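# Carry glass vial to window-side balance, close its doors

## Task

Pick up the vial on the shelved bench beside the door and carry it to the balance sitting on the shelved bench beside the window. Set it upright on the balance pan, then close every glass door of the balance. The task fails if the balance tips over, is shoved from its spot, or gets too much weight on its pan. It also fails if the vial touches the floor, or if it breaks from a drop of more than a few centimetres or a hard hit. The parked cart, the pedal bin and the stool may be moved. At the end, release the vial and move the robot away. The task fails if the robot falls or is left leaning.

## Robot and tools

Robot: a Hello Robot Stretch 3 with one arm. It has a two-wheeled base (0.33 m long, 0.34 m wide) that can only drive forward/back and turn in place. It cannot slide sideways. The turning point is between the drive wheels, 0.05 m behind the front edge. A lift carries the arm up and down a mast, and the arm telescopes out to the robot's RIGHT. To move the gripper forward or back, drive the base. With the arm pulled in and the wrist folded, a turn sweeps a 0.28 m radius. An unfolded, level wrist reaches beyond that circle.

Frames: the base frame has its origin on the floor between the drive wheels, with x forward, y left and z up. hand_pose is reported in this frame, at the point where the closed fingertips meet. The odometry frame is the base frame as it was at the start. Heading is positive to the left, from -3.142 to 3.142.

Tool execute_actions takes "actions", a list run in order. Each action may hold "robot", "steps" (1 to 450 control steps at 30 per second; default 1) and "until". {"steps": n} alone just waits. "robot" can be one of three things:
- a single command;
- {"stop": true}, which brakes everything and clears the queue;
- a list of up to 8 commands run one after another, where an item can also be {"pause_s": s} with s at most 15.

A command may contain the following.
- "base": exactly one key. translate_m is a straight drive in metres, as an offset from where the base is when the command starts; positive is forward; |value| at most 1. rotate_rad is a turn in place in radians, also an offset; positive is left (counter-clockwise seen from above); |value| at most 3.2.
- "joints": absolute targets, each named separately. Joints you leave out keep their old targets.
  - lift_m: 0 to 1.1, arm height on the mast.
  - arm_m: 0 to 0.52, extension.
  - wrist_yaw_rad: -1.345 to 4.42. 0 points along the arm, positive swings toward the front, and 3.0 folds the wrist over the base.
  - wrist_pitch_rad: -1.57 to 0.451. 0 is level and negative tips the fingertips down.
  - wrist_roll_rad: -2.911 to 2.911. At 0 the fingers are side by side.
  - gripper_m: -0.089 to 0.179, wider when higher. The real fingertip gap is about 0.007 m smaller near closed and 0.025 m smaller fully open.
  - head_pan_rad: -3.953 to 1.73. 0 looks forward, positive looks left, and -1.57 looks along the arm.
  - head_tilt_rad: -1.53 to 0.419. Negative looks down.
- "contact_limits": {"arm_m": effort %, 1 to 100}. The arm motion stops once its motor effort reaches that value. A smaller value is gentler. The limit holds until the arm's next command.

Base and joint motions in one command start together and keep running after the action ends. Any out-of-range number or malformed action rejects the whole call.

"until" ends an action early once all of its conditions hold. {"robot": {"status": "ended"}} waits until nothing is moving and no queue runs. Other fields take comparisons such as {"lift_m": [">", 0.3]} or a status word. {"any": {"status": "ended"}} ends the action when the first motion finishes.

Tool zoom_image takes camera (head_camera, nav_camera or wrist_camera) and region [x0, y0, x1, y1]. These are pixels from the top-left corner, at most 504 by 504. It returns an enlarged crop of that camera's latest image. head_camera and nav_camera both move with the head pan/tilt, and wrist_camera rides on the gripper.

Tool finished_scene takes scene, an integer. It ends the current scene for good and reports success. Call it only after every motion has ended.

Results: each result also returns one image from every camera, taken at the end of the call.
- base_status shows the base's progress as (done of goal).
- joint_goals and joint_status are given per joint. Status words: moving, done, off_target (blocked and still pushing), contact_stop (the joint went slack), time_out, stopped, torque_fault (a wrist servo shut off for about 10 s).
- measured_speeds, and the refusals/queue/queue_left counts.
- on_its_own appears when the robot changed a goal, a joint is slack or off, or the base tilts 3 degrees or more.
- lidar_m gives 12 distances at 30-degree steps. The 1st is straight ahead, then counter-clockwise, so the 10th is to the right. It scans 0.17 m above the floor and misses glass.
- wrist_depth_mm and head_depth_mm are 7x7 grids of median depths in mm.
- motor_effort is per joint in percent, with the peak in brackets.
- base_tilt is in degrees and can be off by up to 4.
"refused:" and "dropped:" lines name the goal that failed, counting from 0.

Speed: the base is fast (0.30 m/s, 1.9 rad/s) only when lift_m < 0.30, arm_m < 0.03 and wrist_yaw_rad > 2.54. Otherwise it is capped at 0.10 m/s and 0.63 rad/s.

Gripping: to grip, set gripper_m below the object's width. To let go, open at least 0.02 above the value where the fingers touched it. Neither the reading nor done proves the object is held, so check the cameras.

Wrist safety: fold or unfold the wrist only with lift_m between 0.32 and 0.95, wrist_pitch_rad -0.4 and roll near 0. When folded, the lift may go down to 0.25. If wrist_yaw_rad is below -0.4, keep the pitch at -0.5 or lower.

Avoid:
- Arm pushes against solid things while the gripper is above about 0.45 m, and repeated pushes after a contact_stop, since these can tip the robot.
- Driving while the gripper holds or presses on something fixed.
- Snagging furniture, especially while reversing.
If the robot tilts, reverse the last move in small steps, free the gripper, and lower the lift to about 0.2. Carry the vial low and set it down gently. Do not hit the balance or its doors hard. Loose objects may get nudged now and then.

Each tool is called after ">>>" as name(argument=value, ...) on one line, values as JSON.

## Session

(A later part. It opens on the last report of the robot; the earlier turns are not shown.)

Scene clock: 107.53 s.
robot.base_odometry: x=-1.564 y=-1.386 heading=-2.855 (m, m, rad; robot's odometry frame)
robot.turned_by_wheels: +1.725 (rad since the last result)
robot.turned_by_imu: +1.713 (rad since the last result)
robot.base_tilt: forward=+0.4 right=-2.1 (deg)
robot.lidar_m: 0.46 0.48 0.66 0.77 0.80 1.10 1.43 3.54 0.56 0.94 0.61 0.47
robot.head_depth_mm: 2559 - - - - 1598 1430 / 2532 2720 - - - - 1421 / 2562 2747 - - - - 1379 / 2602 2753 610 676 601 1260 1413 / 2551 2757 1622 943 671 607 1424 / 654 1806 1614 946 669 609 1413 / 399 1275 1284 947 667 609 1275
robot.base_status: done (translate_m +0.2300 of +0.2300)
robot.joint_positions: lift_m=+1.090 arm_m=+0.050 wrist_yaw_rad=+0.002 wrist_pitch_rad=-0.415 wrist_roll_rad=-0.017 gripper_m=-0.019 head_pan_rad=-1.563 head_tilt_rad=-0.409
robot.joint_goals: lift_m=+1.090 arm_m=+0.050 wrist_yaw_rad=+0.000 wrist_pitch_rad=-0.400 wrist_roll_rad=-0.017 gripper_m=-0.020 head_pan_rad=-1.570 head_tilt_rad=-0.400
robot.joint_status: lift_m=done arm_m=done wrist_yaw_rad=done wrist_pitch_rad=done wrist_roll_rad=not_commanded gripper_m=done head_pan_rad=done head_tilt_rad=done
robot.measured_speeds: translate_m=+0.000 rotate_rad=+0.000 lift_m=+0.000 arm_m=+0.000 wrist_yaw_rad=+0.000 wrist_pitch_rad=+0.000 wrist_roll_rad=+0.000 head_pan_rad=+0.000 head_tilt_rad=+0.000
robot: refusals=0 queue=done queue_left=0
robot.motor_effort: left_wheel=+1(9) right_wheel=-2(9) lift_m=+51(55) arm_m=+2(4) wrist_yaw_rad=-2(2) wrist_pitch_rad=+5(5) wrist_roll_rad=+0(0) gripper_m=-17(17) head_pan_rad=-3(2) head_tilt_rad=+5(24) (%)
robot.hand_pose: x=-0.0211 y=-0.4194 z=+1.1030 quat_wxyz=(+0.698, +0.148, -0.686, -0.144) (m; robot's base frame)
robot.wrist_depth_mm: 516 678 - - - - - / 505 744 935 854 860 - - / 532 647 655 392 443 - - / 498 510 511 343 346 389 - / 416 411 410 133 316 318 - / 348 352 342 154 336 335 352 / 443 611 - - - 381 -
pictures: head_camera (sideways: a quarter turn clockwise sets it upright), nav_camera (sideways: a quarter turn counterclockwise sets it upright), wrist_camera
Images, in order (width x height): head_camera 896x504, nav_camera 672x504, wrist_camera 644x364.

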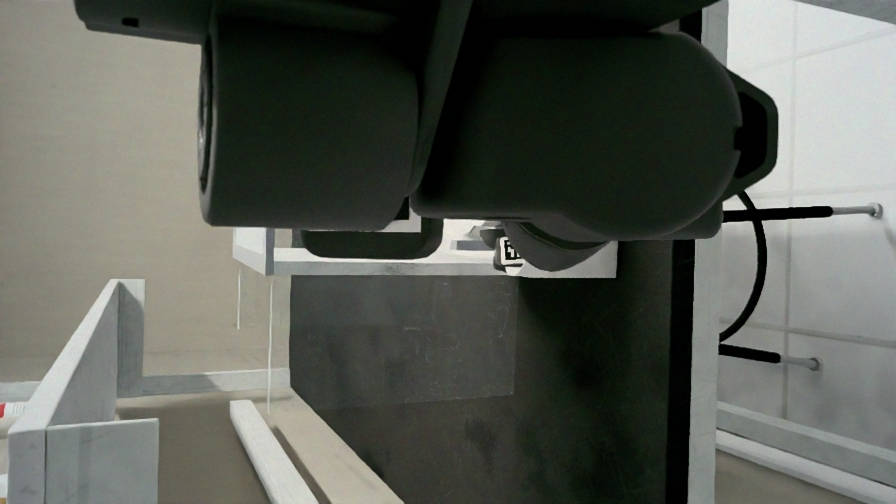

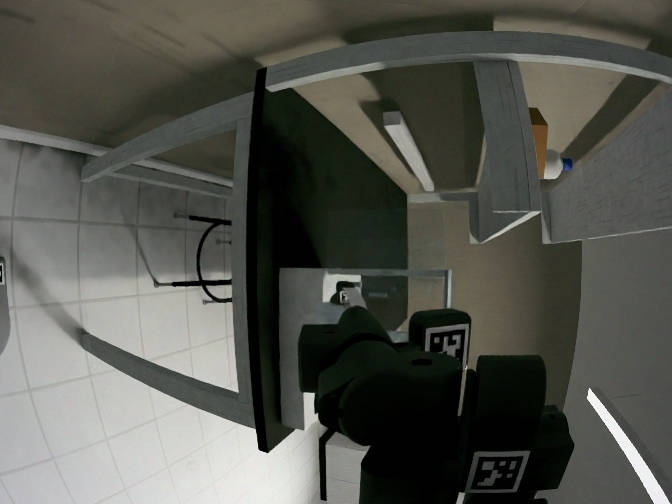

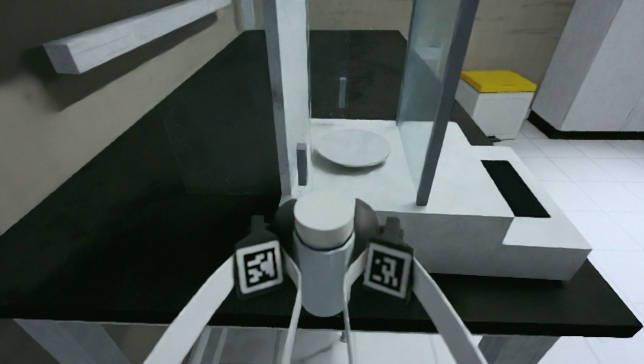

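>>> execute_actions(actions=[{"robot":[{"base":{"translate_m":-0.037},"joints":{"arm_m":0.14}}],"steps":200,"until":{"robot":{"status":"ended"}}}])

>>> execute_actions(actions=[{"robot":[{"joints":{"arm_m":0.24},"contact_limits":{"arm_m":10}}],"steps":200,"until":{"robot":{"status":"ended"}}}])

Scene clock: 112.33 s.
robot.base_odometry: x=-1.529 y=-1.375 heading=-2.855 (m, m, rad; robot's odometry frame)
robot.turned_by_wheels: +0.000 (rad since the last result)
robot.turned_by_imu: -0.001 (rad since the last result)
robot.base_tilt: forward=+0.3 right=-2.0 (deg)
robot.lidar_m: 0.49 0.51 0.71 0.77 0.80 1.10 1.39 3.56 0.55 0.93 0.63 0.51
robot.head_depth_mm: 2575 - - - 581 596 697 / 2580 - - - 580 601 1422 / 2579 2742 - - 587 600 1438 / 2577 2790 1359 718 585 604 1424 / 2536 2794 1243 844 618 604 1414 / 1686 1954 1619 946 668 606 1412 / 500 1458 1330 944 669 610 1326
robot.base_status: done (translate_m -0.0370 of -0.0370)
robot.joint_positions: lift_m=+1.090 arm_m=+0.140 wrist_yaw_rad=+0.002 wrist_pitch_rad=-0.415 wrist_roll_rad=-0.017 gripper_m=-0.019 head_pan_rad=-1.563 head_tilt_rad=-0.409
robot.joint_goals: lift_m=+1.090 arm_m=+0.140 wrist_yaw_rad=+0.000 wrist_pitch_rad=-0.400 wrist_roll_rad=-0.017 gripper_m=-0.020 head_pan_rad=-1.570 head_tilt_rad=-0.400
robot.joint_status: lift_m=done arm_m=done wrist_yaw_rad=done wrist_pitch_rad=done wrist_roll_rad=not_commanded gripper_m=done head_pan_rad=done head_tilt_rad=done
robot.measured_speeds: translate_m=+0.000 rotate_rad=+0.000 lift_m=+0.000 arm_m=+0.000 wrist_yaw_rad=+0.000 wrist_pitch_rad=+0.000 wrist_roll_rad=+0.000 head_pan_rad=+0.000 head_tilt_rad=+0.000
robot: refusals=0 queue=done queue_left=0
robot.motor_effort: left_wheel=+1(3) right_wheel=-2(7) lift_m=+51(51) arm_m=+3(3) wrist_yaw_rad=-1(2) wrist_pitch_rad=+5(5) wrist_roll_rad=+0(0) gripper_m=-16(17) head_pan_rad=-2(2) head_tilt_rad=+5(5) (%)
robot.hand_pose: x=-0.0212 y=-0.5094 z=+1.1030 quat_wxyz=(+0.698, +0.148, -0.686, -0.144) (m; robot's base frame)
robot.wrist_depth_mm: 529 643 219 - - - - / 523 777 223 921 870 - - / 572 661 231 658 589 - - / 508 502 266 318 331 551 - / 418 417 302 133 281 315 - / 350 357 337 153 240 243 - / 307 301 287 281 271 257 262
pictures: head_camera (sideways: a quarter turn clockwise sets it upright), nav_camera (sideways: a quarter turn counterclockwise sets it upright), wrist_camera
Images, in order (width x height): head_camera 896x504, nav_camera 672x504, wrist_camera 644x364.

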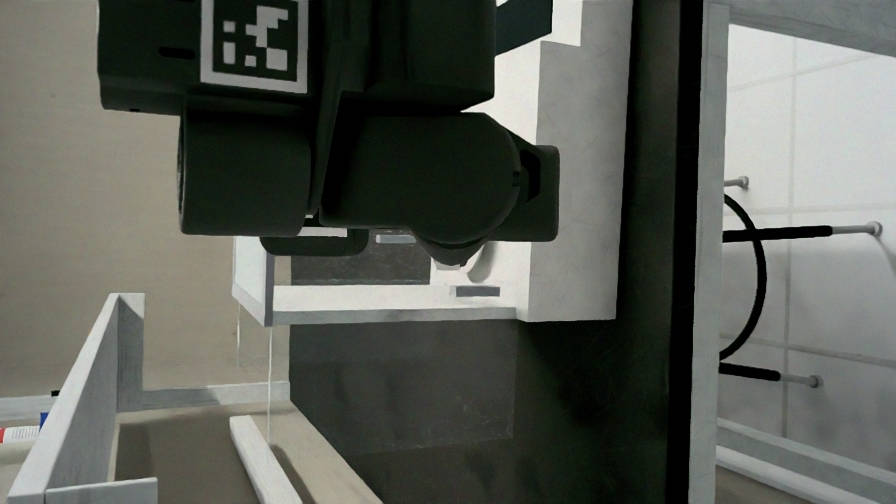

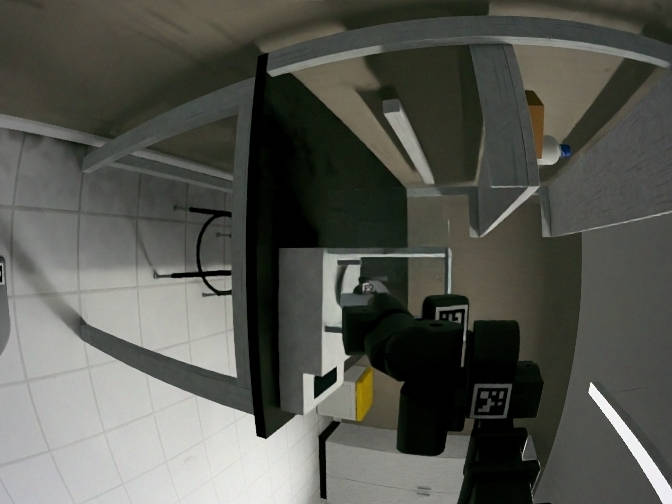

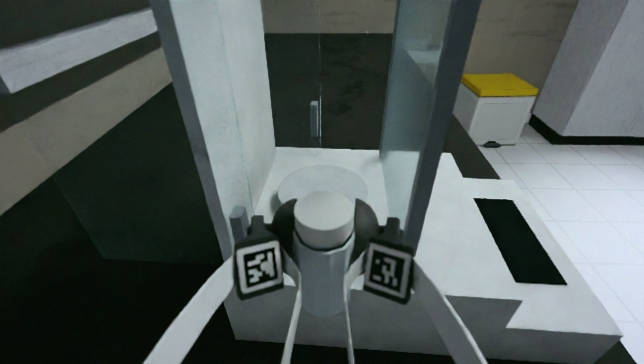

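Scene clock: 114.17 s.
robot.base_odometry: x=-1.529 y=-1.375 heading=-2.855 (m, m, rad; robot's odometry frame)
robot.turned_by_wheels: +0.000 (rad since the last result)
robot.turned_by_imu: +0.000 (rad since the last result)
robot.base_tilt: forward=+0.3 right=-2.0 (deg)
robot.lidar_m: 0.49 0.51 0.71 0.77 0.80 1.10 1.39 3.52 0.55 0.94 0.63 0.51
robot.head_depth_mm: 2585 2854 2882 1023 583 599 697 / 2567 - - 678 578 600 1415 / 2606 - - 642 578 600 1428 / 2591 2750 1474 642 581 603 1417 / 2543 2789 1242 848 618 607 1408 / 1697 1947 1608 943 668 607 1412 / 502 1459 1330 937 667 608 1321
robot.base_status: done (translate_m -0.0370 of -0.0370)
robot.joint_positions: lift_m=+1.090 arm_m=+0.240 wrist_yaw_rad=+0.002 wrist_pitch_rad=-0.415 wrist_roll_rad=-0.017 gripper_m=-0.019 head_pan_rad=-1.563 head_tilt_rad=-0.409
robot.joint_goals: lift_m=+1.090 arm_m=+0.240 wrist_yaw_rad=+0.000 wrist_pitch_rad=-0.400 wrist_roll_rad=-0.017 gripper_m=-0.020 head_pan_rad=-1.570 head_tilt_rad=-0.400
robot.joint_status: lift_m=done arm_m=done wrist_yaw_rad=done wrist_pitch_rad=done wrist_roll_rad=not_commanded gripper_m=done head_pan_rad=done head_tilt_rad=done
robot.measured_speeds: translate_m=+0.000 rotate_rad=+0.000 lift_m=+0.000 arm_m=+0.000 wrist_yaw_rad=+0.000 wrist_pitch_rad=+0.000 wrist_roll_rad=+0.000 head_pan_rad=+0.000 head_tilt_rad=+0.000
robot: refusals=0 queue=done queue_left=0
robot.motor_effort: left_wheel=+1(1) right_wheel=-2(2) lift_m=+51(51) arm_m=+2(4) wrist_yaw_rad=-1(2) wrist_pitch_rad=+5(5) wrist_roll_rad=+0(0) gripper_m=-16(17) head_pan_rad=-2(2) head_tilt_rad=+5(4) (%)
robot.contact_limits: arm_m 10 (drawing in: default 18, maximum 29; extending or still: default 24, maximum 40)
robot.hand_pose: x=-0.0212 y=-0.6094 z=+1.1030 quat_wxyz=(+0.698, +0.148, -0.686, -0.144) (m; robot's base frame)
robot.wrist_depth_mm: 90 116 206 - - - - / 91 117 210 936 912 - - / 92 118 214 661 662 - 62 / 95 119 218 506 498 - 65 / 389 121 196 133 280 290 73 / 346 123 200 153 228 94 292 / 298 285 201 198 204 105 240
pictures: head_camera (sideways: a quarter turn clockwise sets it upright), nav_camera (sideways: a quarter turn counterclockwise sets it upright), wrist_camera
Images, in order (width x height): head_camera 896x504, nav_camera 672x504, wrist_camera 644x364.

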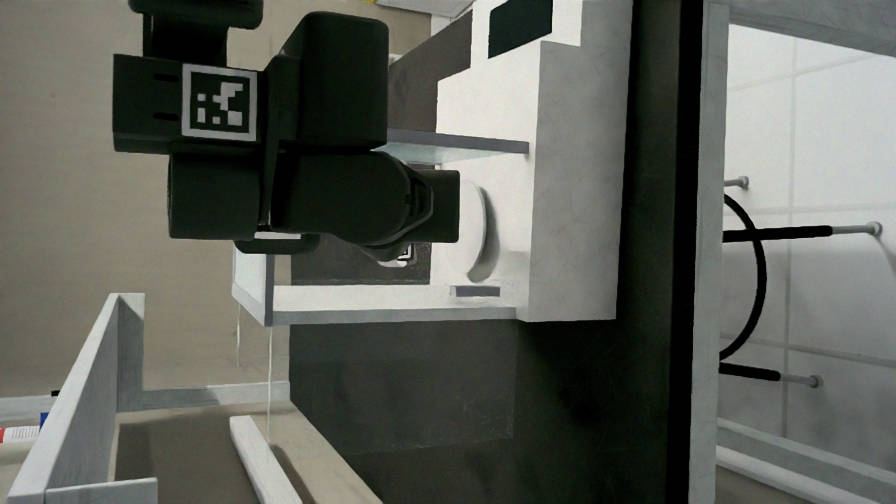

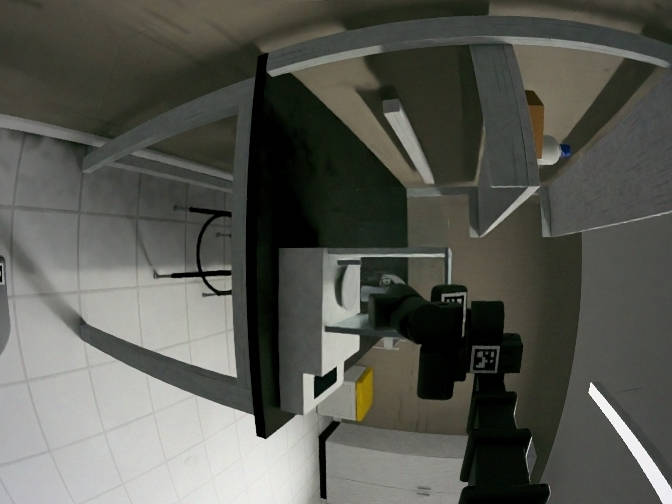

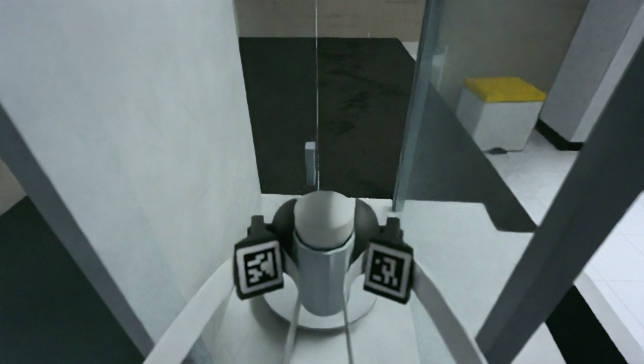

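>>> execute_actions(actions=[{"robot":[{"joints":{"arm_m":0.272,"lift_m":1.066},"contact_limits":{"arm_m":10}}],"steps":200,"until":{"robot":{"status":"ended"}}}])

Scene clock: 116.03 s.
robot.base_odometry: x=-1.529 y=-1.375 heading=-2.855 (m, m, rad; robot's odometry frame)
robot.turned_by_wheels: +0.000 (rad since the last result)
robot.turned_by_imu: +0.000 (rad since the last result)
robot.base_tilt: forward=+0.3 right=-2.1 (deg)
robot.lidar_m: 0.49 0.51 0.71 0.76 0.80 1.10 1.40 3.55 0.55 0.94 0.63 0.51
robot.head_depth_mm: 2562 2687 2985 964 583 598 696 / 2570 2686 - 644 578 600 1424 / 2586 2723 - 643 577 600 1421 / 2609 2793 1357 642 583 601 1408 / 2517 2813 1246 845 618 604 1419 / 1704 1960 1596 945 667 606 1406 / 500 1462 1334 941 667 609 1316
robot.base_status: done (translate_m -0.0370 of -0.0370)
robot.joint_positions: lift_m=+1.066 arm_m=+0.272 wrist_yaw_rad=+0.002 wrist_pitch_rad=-0.415 wrist_roll_rad=-0.017 gripper_m=-0.019 head_pan_rad=-1.563 head_tilt_rad=-0.409
robot.joint_goals: lift_m=+1.066 arm_m=+0.272 wrist_yaw_rad=+0.000 wrist_pitch_rad=-0.400 wrist_roll_rad=-0.017 gripper_m=-0.020 head_pan_rad=-1.570 head_tilt_rad=-0.400
robot.joint_status: lift_m=done arm_m=done wrist_yaw_rad=done wrist_pitch_rad=done wrist_roll_rad=not_commanded gripper_m=done head_pan_rad=done head_tilt_rad=done
robot.measured_speeds: translate_m=+0.000 rotate_rad=+0.000 lift_m=+0.000 arm_m=+0.000 wrist_yaw_rad=+0.000 wrist_pitch_rad=+0.000 wrist_roll_rad=+0.000 head_pan_rad=+0.000 head_tilt_rad=+0.000
robot: refusals=0 queue=done queue_left=0
robot.motor_effort: left_wheel=+1(1) right_wheel=-2(2) lift_m=+28(51) arm_m=+3(2) wrist_yaw_rad=-1(2) wrist_pitch_rad=+4(4) wrist_roll_rad=+0(0) gripper_m=-17(17) head_pan_rad=-2(3) head_tilt_rad=+4(4) (%)
robot.contact_limits: arm_m 10 (drawing in: default 18, maximum 29; extending or still: default 24, maximum 40)
robot.hand_pose: x=-0.0212 y=-0.6414 z=+1.0797 quat_wxyz=(+0.698, +0.148, -0.686, -0.144) (m; robot's base frame)
robot.wrist_depth_mm: 88 113 - - - - - / 89 114 207 828 837 - - / 89 115 208 597 605 - - / 90 117 212 473 471 490 - / 91 118 192 133 249 256 - / 92 119 180 154 203 208 252 / 92 113 177 166 177 181 211
pictures: head_camera (sideways: a quarter turn clockwise sets it upright), nav_camera (sideways: a quarter turn counterclockwise sets it upright), wrist_camera
Images, in order (width x height): head_camera 896x504, nav_camera 672x504, wrist_camera 644x364.

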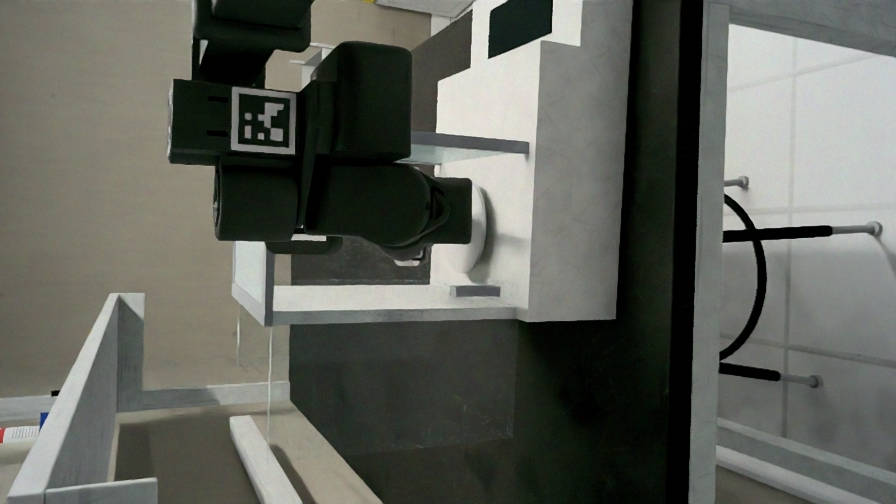

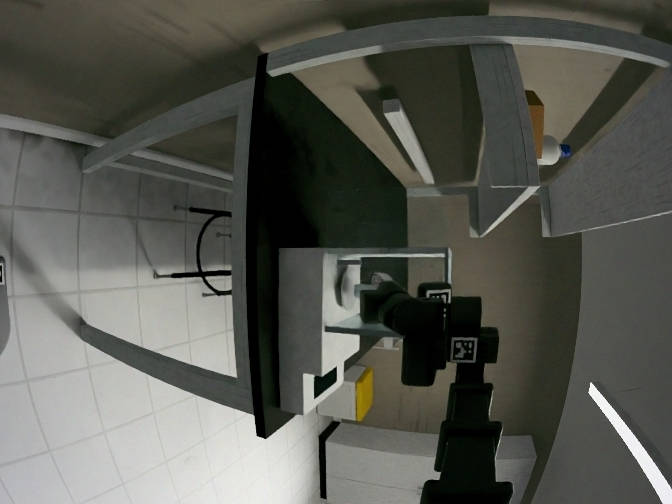

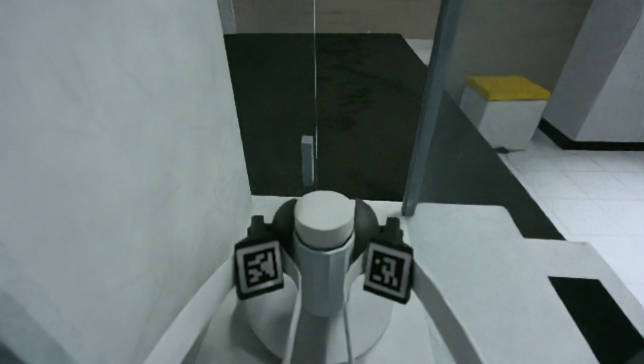

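>>> execute_actions(actions=[{"robot":[{"joints":{"lift_m":1.057}},{"joints":{"gripper_m":0.055}},{"joints":{"arm_m":0.11}},{"base":{"translate_m":0.235},"joints":{"gripper_m":0.0,"head_pan_rad":-1.75,"lift_m":1.0,"wrist_pitch_rad":-0.1,"arm_m":0.06}}],"steps":400,"until":{"robot":{"status":"ended"}}}])

Scene clock: 125.30 s.
robot.base_odometry: x=-1.754 y=-1.442 heading=-2.855 (m, m, rad; robot's odometry frame)
robot.turned_by_wheels: +0.000 (rad since the last result)
robot.turned_by_imu: -0.003 (rad since the last result)
robot.base_tilt: forward=+0.3 right=-2.1 (deg)
robot.lidar_m: 0.26 0.27 0.38 0.76 0.79 1.09 1.62 0.71 0.68 0.53 0.37 0.27
robot.head_depth_mm: 2745 2946 3065 936 - - - / 2713 2969 2547 725 - - - / 2654 2917 628 643 - - - / 416 2850 1638 1015 - - - / 403 2790 1623 1041 - - - / 393 2711 1615 1003 673 594 1378 / 388 1509 1461 940 665 571 1248
robot.base_status: done (translate_m +0.2350 of +0.2350)
robot.joint_positions: lift_m=+1.000 arm_m=+0.060 wrist_yaw_rad=-0.001 wrist_pitch_rad=-0.123 wrist_roll_rad=-0.017 gripper_m=+0.000 head_pan_rad=-1.743 head_tilt_rad=-0.409
robot.joint_goals: lift_m=+1.000 arm_m=+0.060 wrist_yaw_rad=+0.000 wrist_pitch_rad=-0.100 wrist_roll_rad=-0.017 gripper_m=+0.000 head_pan_rad=-1.750 head_tilt_rad=-0.400
robot.joint_status: lift_m=done arm_m=done wrist_yaw_rad=done wrist_pitch_rad=done wrist_roll_rad=not_commanded gripper_m=done head_pan_rad=done head_tilt_rad=done
robot.measured_speeds: translate_m=+0.000 rotate_rad=+0.000 lift_m=+0.000 arm_m=+0.000 wrist_yaw_rad=+0.000 wrist_pitch_rad=+0.000 wrist_roll_rad=+0.000 head_pan_rad=+0.000 head_tilt_rad=+0.000
robot: refusals=0 queue=done queue_left=0
robot.motor_effort: left_wheel=+2(5) right_wheel=-2(3) lift_m=+28(28) arm_m=-3(0) wrist_yaw_rad=+1(2) wrist_pitch_rad=+7(7) wrist_roll_rad=+0(0) gripper_m=-2(79) head_pan_rad=-2(17) head_tilt_rad=+4(5) (%)
robot.hand_pose: x=-0.0217 y=-0.4567 z=+1.0838 quat_wxyz=(+0.712, +0.044, -0.700, -0.044) (m; robot's base frame)
robot.wrist_depth_mm: 321 454 844 - - 262 - / 321 454 837 - - 282 - / 322 452 740 - - 310 - / 324 453 678 726 666 305 - / 225 455 490 - 471 297 301 / 223 385 373 355 373 278 263 / 236 300 301 304 304 285 279
pictures: head_camera (sideways: a quarter turn clockwise sets it upright), nav_camera (sideways: a quarter turn counterclockwise sets it upright), wrist_camera
Images, in order (width x height): head_camera 896x504, nav_camera 672x504, wrist_camera 644x364.

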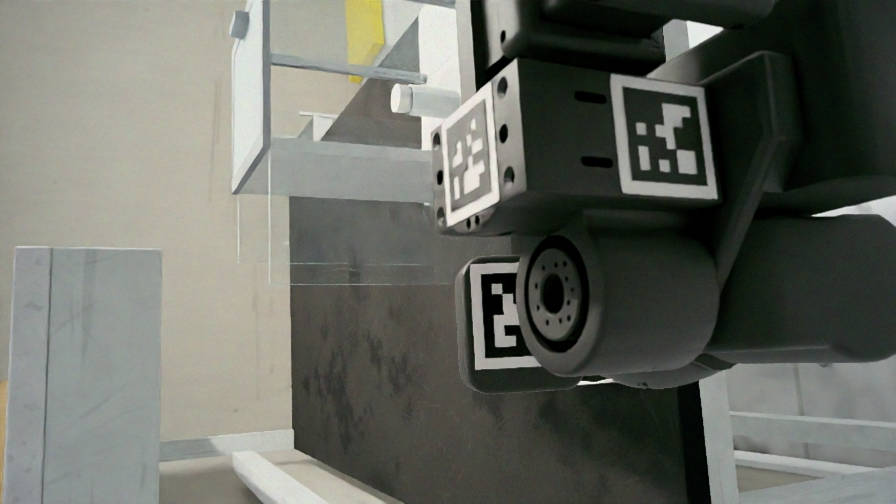

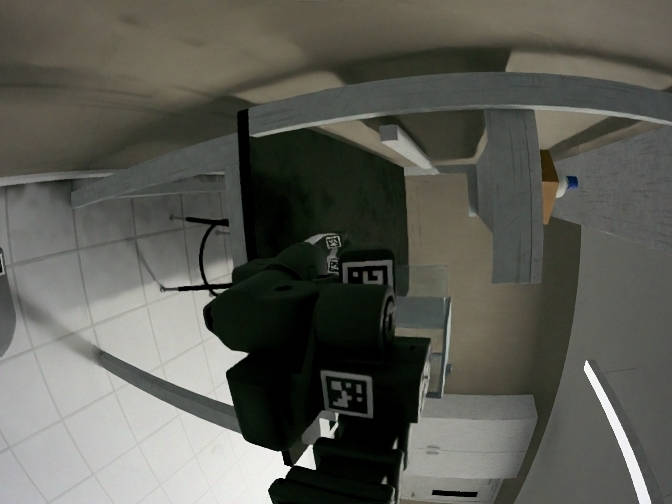

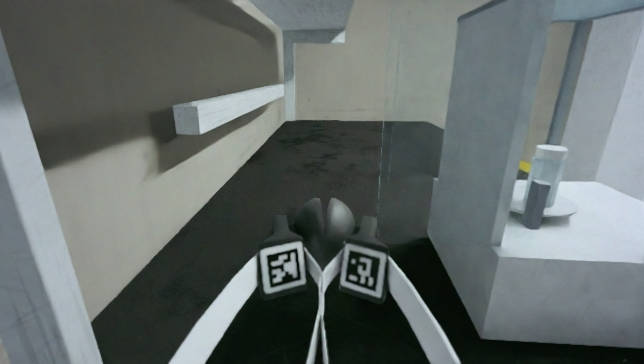

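>>> execute_actions(actions=[{"robot":[{"joints":{"arm_m":0.175,"head_pan_rad":-1.6},"contact_limits":{"arm_m":10}},{"base":{"translate_m":-0.03}},{"base":{"translate_m":-0.09}}],"steps":400,"until":{"robot":{"status":"ended"}}}])

Scene clock: 131.90 s.
robot.base_odometry: x=-1.639 y=-1.408 heading=-2.855 (m, m, rad; robot's odometry frame)
robot.turned_by_wheels: +0.000 (rad since the last result)
robot.turned_by_imu: -0.001 (rad since the last result)
robot.base_tilt: forward=+0.4 right=-2.1 (deg)
robot.lidar_m: 0.38 0.40 0.55 0.76 0.80 1.10 1.51 3.56 0.60 0.95 0.53 0.39
robot.head_depth_mm: 2623 2813 2478 - 583 610 1423 / 2627 2769 2439 - - 609 1427 / 2583 2796 594 - - 607 1391 / 2594 2786 1739 - - 937 1422 / 632 2753 1628 948 671 603 1416 / 396 1792 1616 944 669 603 1341 / 395 1225 1223 940 669 600 1249
robot.base_status: done (translate_m -0.0900 of -0.0900)
robot.joint_positions: lift_m=+1.000 arm_m=+0.175 wrist_yaw_rad=+0.002 wrist_pitch_rad=-0.122 wrist_roll_rad=-0.017 gripper_m=+0.000 head_pan_rad=-1.607 head_tilt_rad=-0.409
robot.joint_goals: lift_m=+1.000 arm_m=+0.175 wrist_yaw_rad=+0.000 wrist_pitch_rad=-0.100 wrist_roll_rad=-0.017 gripper_m=+0.000 head_pan_rad=-1.600 head_tilt_rad=-0.400
robot.joint_status: lift_m=done arm_m=done wrist_yaw_rad=done wrist_pitch_rad=done wrist_roll_rad=not_commanded gripper_m=done head_pan_rad=done head_tilt_rad=done
robot.measured_speeds: translate_m=+0.000 rotate_rad=+0.000 lift_m=+0.000 arm_m=+0.000 wrist_yaw_rad=+0.000 wrist_pitch_rad=+0.000 wrist_roll_rad=+0.000 head_pan_rad=+0.000 head_tilt_rad=+0.000
robot: refusals=0 queue=done queue_left=0
robot.motor_effort: left_wheel=+2(5) right_wheel=-3(8) lift_m=+28(28) arm_m=+3(2) wrist_yaw_rad=-3(2) wrist_pitch_rad=+7(7) wrist_roll_rad=+0(0) gripper_m=-2(2) head_pan_rad=+4(17) head_tilt_rad=+4(4) (%)
robot.contact_limits: arm_m 10 (drawing in: default 18, maximum 29; extending or still: default 24, maximum 40)
robot.hand_pose: x=-0.0209 y=-0.5710 z=+1.0839 quat_wxyz=(+0.712, +0.045, -0.699, -0.042) (m; robot's base frame)
robot.wrist_depth_mm: 436 640 - - 178 - - / 440 643 - - 173 - - / 396 562 - - 239 - - / 448 607 719 718 230 801 - / 431 481 501 - 253 222 319 / 369 369 375 361 215 214 226 / 298 300 302 303 180 183 181
pictures: head_camera (sideways: a quarter turn clockwise sets it upright), nav_camera (sideways: a quarter turn counterclockwise sets it upright), wrist_camera
Images, in order (width x height): head_camera 896x504, nav_camera 672x504, wrist_camera 644x364.

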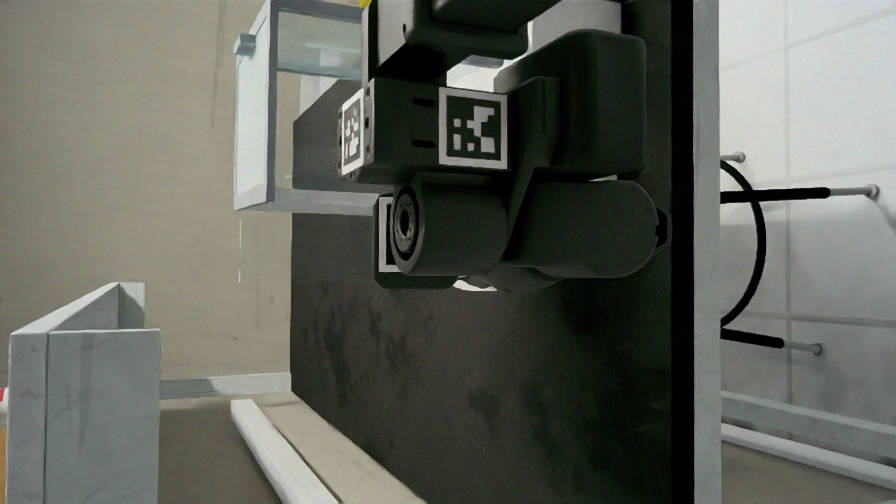

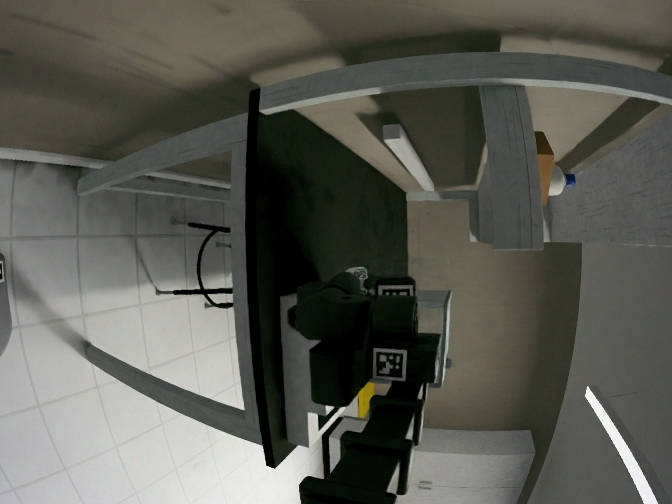

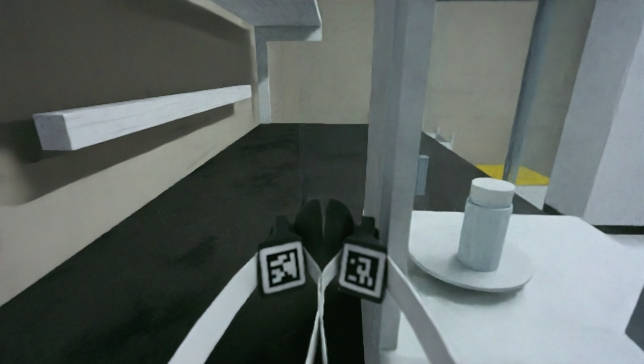

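>>> execute_actions(actions=[{"robot":[{"base":{"translate_m":-0.008}}],"steps":400,"until":{"robot":{"status":"ended"}}}])

>>> execute_actions(actions=[{"robot":[{"base":{"translate_m":0.165},"joints":{"lift_m":0.98}},{"joints":{"arm_m":0.375,"wrist_yaw_rad":-0.3,"head_pan_rad":-1.85},"contact_limits":{"arm_m":10}},{"base":{"translate_m":-0.06}}],"steps":400,"until":{"robot":{"status":"ended"}}}])

Scene clock: 134.67 s.
robot.base_odometry: x=-1.631 y=-1.406 heading=-2.855 (m, m, rad; robot's odometry frame)
robot.turned_by_wheels: +0.000 (rad since the last result)
robot.turned_by_imu: +0.000 (rad since the last result)
robot.base_tilt: forward=+0.2 right=-2.1 (deg)
robot.lidar_m: 0.39 0.40 0.56 0.76 0.80 1.10 1.50 3.56 0.60 0.94 0.54 0.40
robot.head_depth_mm: 2587 2837 2949 - 582 611 1429 / 2606 2820 1750 - - 610 1427 / 2597 2797 1507 - - 609 1386 / 2570 2788 1736 - - 936 1417 / 1112 2761 1622 948 672 604 1424 / 396 1811 1612 946 669 604 1378 / 396 1251 1247 940 667 599 1265
robot.base_status: done (translate_m -0.0080 of -0.0080)
robot.joint_positions: lift_m=+1.000 arm_m=+0.175 wrist_yaw_rad=+0.010 wrist_pitch_rad=-0.122 wrist_roll_rad=-0.017 gripper_m=+0.000 head_pan_rad=-1.607 head_tilt_rad=-0.409
robot.joint_goals: lift_m=+1.000 arm_m=+0.175 wrist_yaw_rad=+0.000 wrist_pitch_rad=-0.100 wrist_roll_rad=-0.017 gripper_m=+0.000 head_pan_rad=-1.600 head_tilt_rad=-0.400
robot.joint_status: lift_m=done arm_m=done wrist_yaw_rad=done wrist_pitch_rad=done wrist_roll_rad=not_commanded gripper_m=done head_pan_rad=done head_tilt_rad=done
robot.measured_speeds: translate_m=+0.000 rotate_rad=+0.000 lift_m=+0.000 arm_m=+0.000 wrist_yaw_rad=+0.000 wrist_pitch_rad=+0.000 wrist_roll_rad=+0.000 head_pan_rad=+0.000 head_tilt_rad=+0.000
robot: refusals=0 queue=done queue_left=0
robot.motor_effort: left_wheel=+4(5) right_wheel=-8(9) lift_m=+28(28) arm_m=+3(3) wrist_yaw_rad=-9(9) wrist_pitch_rad=+7(7) wrist_roll_rad=+0(0) gripper_m=-3(3) head_pan_rad=+3(3) head_tilt_rad=+4(4) (%)
robot.contact_limits: arm_m 10 (drawing in: default 18, maximum 29; extending or still: default 24, maximum 40)
robot.hand_pose: x=-0.0188 y=-0.5710 z=+1.0839 quat_wxyz=(+0.712, +0.048, -0.699, -0.039) (m; robot's base frame)
robot.wrist_depth_mm: 439 623 - - 217 - - / 442 627 - - 208 - - / 407 561 - - - - - / 449 599 724 731 325 908 - / 436 498 498 - 259 254 335 / 375 368 378 356 216 216 226 / 300 303 300 300 174 182 174
pictures: head_camera (sideways: a quarter turn clockwise sets it upright), nav_camera (sideways: a quarter turn counterclockwise sets it upright), wrist_camera
Images, in order (width x height): head_camera 896x504, nav_camera 672x504, wrist_camera 644x364.

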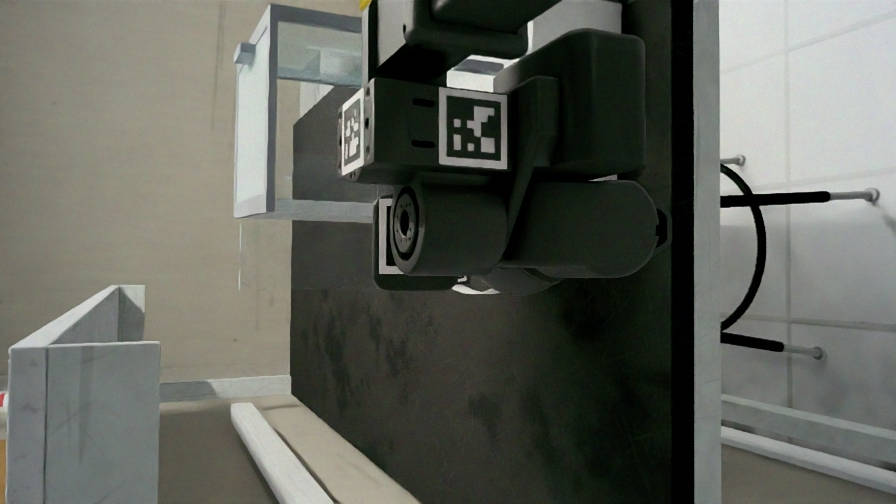

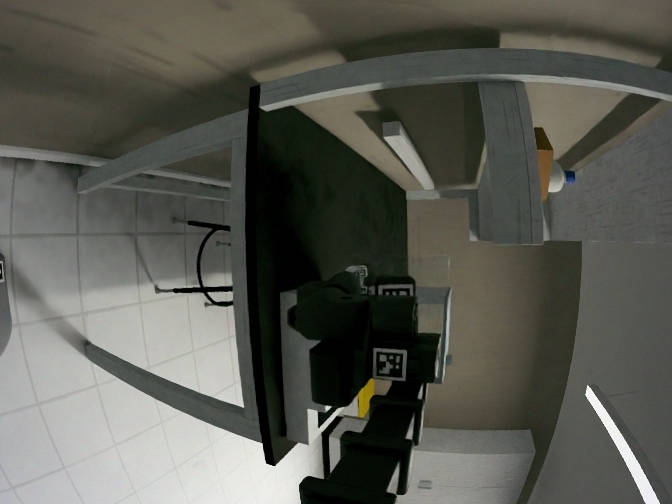

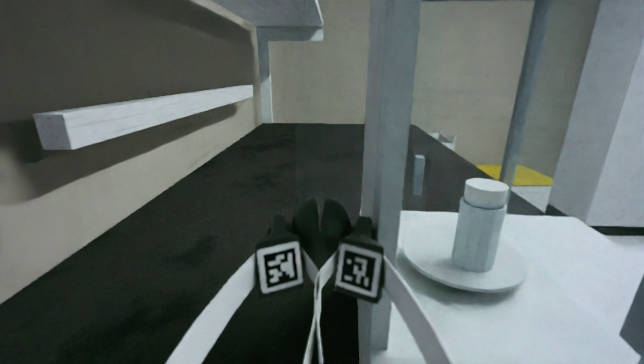

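Scene clock: 141.63 s.
robot.base_odometry: x=-1.732 y=-1.435 heading=-2.855 (m, m, rad; robot's odometry frame)
robot.turned_by_wheels: +0.000 (rad since the last result)
robot.turned_by_imu: -0.002 (rad since the last result)
robot.base_tilt: forward=+0.4 right=-2.1 (deg)
robot.lidar_m: 0.28 0.30 0.41 0.76 0.80 1.10 1.60 3.54 0.66 0.62 0.40 0.29
robot.head_depth_mm: 2904 3144 3370 820 - - - / 2840 3061 3044 763 - - 1424 / 2736 2974 1498 - 622 1589 1429 / 2691 2849 623 - 621 1288 1408 / 2636 2863 2936 850 670 611 1418 / 396 2723 2817 - 668 590 1379 / 386 2680 1750 939 665 570 1370
robot.base_status: done (translate_m -0.0600 of -0.0600)
robot.joint_positions: lift_m=+0.980 arm_m=+0.375 wrist_yaw_rad=-0.298 wrist_pitch_rad=-0.118 wrist_roll_rad=-0.017 gripper_m=+0.000 head_pan_rad=-1.843 head_tilt_rad=-0.409
robot.joint_goals: lift_m=+0.980 arm_m=+0.375 wrist_yaw_rad=-0.300 wrist_pitch_rad=-0.100 wrist_roll_rad=-0.017 gripper_m=+0.000 head_pan_rad=-1.850 head_tilt_rad=-0.400
robot.joint_status: lift_m=done arm_m=done wrist_yaw_rad=done wrist_pitch_rad=done wrist_roll_rad=not_commanded gripper_m=done head_pan_rad=done head_tilt_rad=done
robot.measured_speeds: translate_m=+0.000 rotate_rad=+0.000 lift_m=+0.000 arm_m=+0.000 wrist_yaw_rad=+0.000 wrist_pitch_rad=+0.000 wrist_roll_rad=+0.000 head_pan_rad=+0.000 head_tilt_rad=+0.000
robot: refusals=0 queue=done queue_left=0
robot.motor_effort: left_wheel=+1(7) right_wheel=-3(8) lift_m=+28(30) arm_m=+3(2) wrist_yaw_rad=-2(8) wrist_pitch_rad=+5(7) wrist_roll_rad=+0(0) gripper_m=-2(2) head_pan_rad=-3(22) head_tilt_rad=+4(4) (%)
robot.contact_limits: arm_m 10 (drawing in: default 18, maximum 29; extending or still: default 24, maximum 40)
robot.hand_pose: x=-0.0953 y=-0.7602 z=+1.0649 quat_wxyz=(+0.698, -0.062, -0.698, -0.147) (m; robot's base frame)
robot.wrist_depth_mm: 614 - - - - 120 89 / 564 - - - - 121 90 / 514 923 - - - 123 91 / 549 675 662 662 684 125 92 / 459 453 446 - 458 127 93 / 343 347 344 327 345 129 94 / 274 279 275 278 268 130 95
pictures: head_camera (sideways: a quarter turn clockwise sets it upright), nav_camera (sideways: a quarter turn counterclockwise sets it upright), wrist_camera
Images, in order (width x height): head_camera 896x504, nav_camera 672x504, wrist_camera 644x364.

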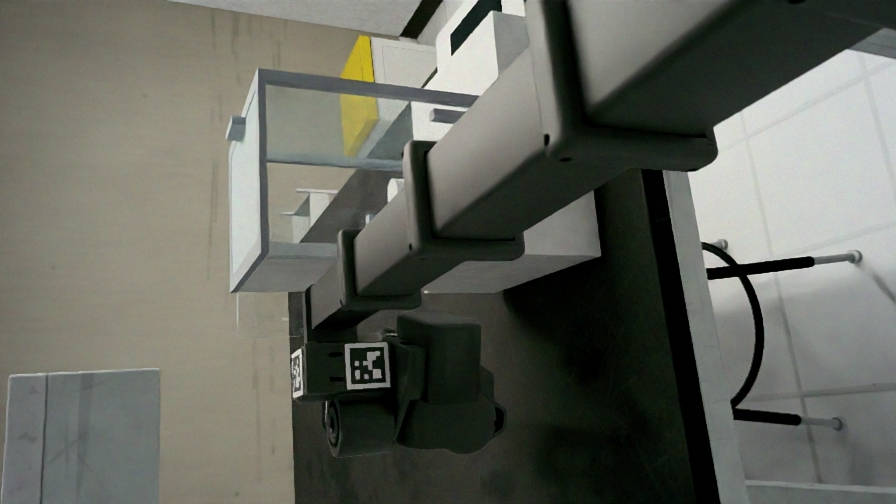

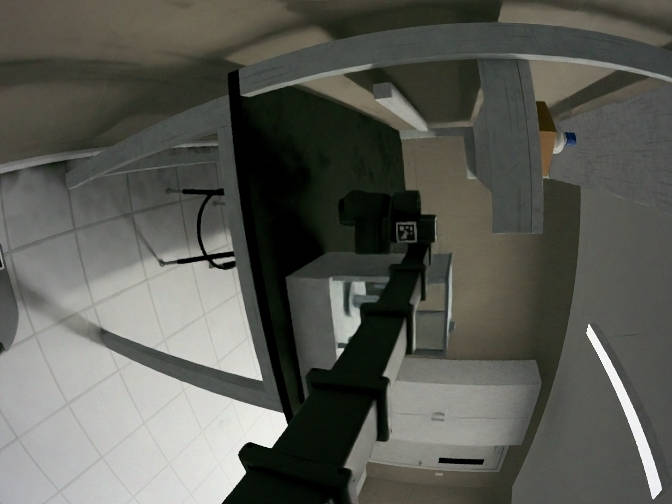

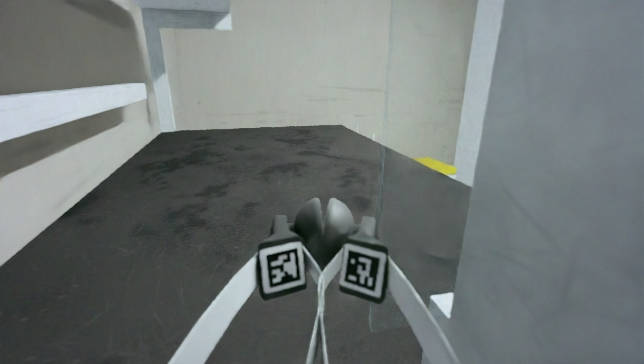

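>>> execute_actions(actions=[{"robot":{"base":{"translate_m":-0.015},"joints":{"arm_m":0.383,"wrist_yaw_rad":-0.4}},"steps":400,"until":{"robot":{"status":"ended"}}}])

Scene clock: 143.43 s.
robot.base_odometry: x=-1.717 y=-1.431 heading=-2.855 (m, m, rad; robot's odometry frame)
robot.turned_by_wheels: +0.000 (rad since the last result)
robot.turned_by_imu: +0.000 (rad since the last result)
robot.base_tilt: forward=+0.3 right=-2.0 (deg)
robot.lidar_m: 0.30 0.31 0.43 0.76 0.80 1.10 1.59 3.57 0.65 0.68 0.42 0.31
robot.head_depth_mm: 2920 3150 3347 2997 - - - / 2811 3032 3039 764 - - 1434 / 2773 2967 2562 - 622 1588 1424 / 2707 2883 1363 - 612 1260 1386 / 2632 2817 2905 810 672 610 1418 / 2514 2759 2851 - 669 590 1411 / 385 2649 1755 939 666 572 1375
robot.base_status: done (translate_m -0.0150 of -0.0150)
robot.joint_positions: lift_m=+0.980 arm_m=+0.383 wrist_yaw_rad=-0.395 wrist_pitch_rad=-0.118 wrist_roll_rad=-0.017 gripper_m=+0.000 head_pan_rad=-1.843 head_tilt_rad=-0.409
robot.joint_goals: lift_m=+0.980 arm_m=+0.383 wrist_yaw_rad=-0.400 wrist_pitch_rad=-0.100 wrist_roll_rad=-0.017 gripper_m=+0.000 head_pan_rad=-1.850 head_tilt_rad=-0.400
robot.joint_status: lift_m=done arm_m=done wrist_yaw_rad=done wrist_pitch_rad=done wrist_roll_rad=not_commanded gripper_m=done head_pan_rad=done head_tilt_rad=done
robot.measured_speeds: translate_m=+0.000 rotate_rad=+0.000 lift_m=+0.000 arm_m=+0.000 wrist_yaw_rad=+0.000 wrist_pitch_rad=+0.000 wrist_roll_rad=+0.000 head_pan_rad=+0.000 head_tilt_rad=+0.000
robot: refusals=0 queue=done queue_left=0
robot.motor_effort: left_wheel=+2(3) right_wheel=-3(10) lift_m=+28(28) arm_m=+2(2) wrist_yaw_rad=-4(8) wrist_pitch_rad=+6(5) wrist_roll_rad=+0(0) gripper_m=-2(2) head_pan_rad=-2(2) head_tilt_rad=+4(5) (%)
robot.hand_pose: x=-0.1183 y=-0.7598 z=+1.0649 quat_wxyz=(+0.690, -0.096, -0.694, -0.181) (m; robot's base frame)
robot.wrist_depth_mm: 854 - - - - 82 63 / 714 - - - 123 83 64 / 752 - - - 125 85 64 / 650 680 682 680 129 87 65 / 448 448 459 - 131 88 66 / 341 342 343 331 126 90 67 / 275 276 276 278 153 92 68
pictures: head_camera (sideways: a quarter turn clockwise sets it upright), nav_camera (sideways: a quarter turn counterclockwise sets it upright), wrist_camera
Images, in order (width x height): head_camera 896x504, nav_camera 672x504, wrist_camera 644x364.

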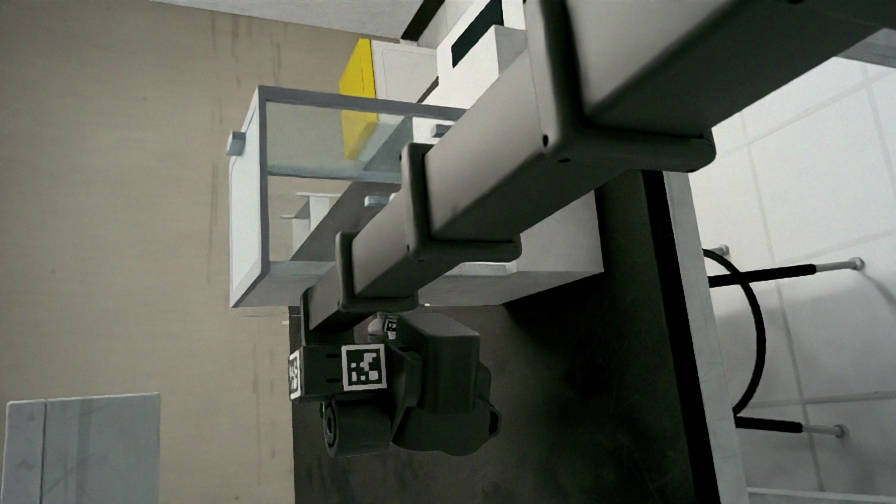

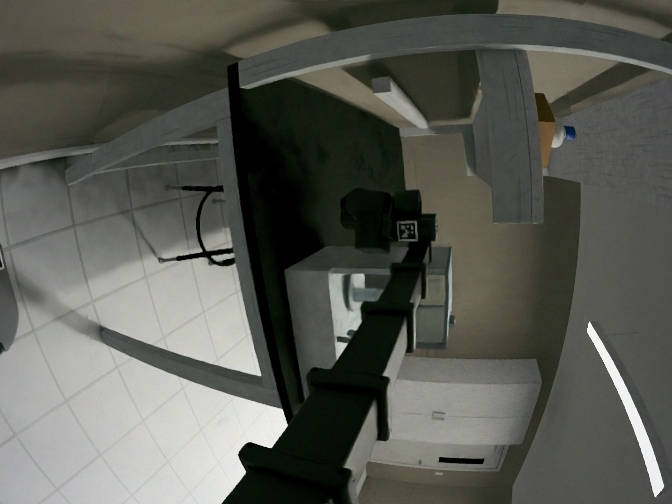

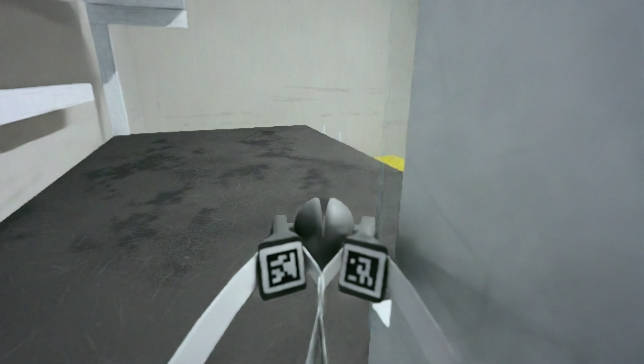

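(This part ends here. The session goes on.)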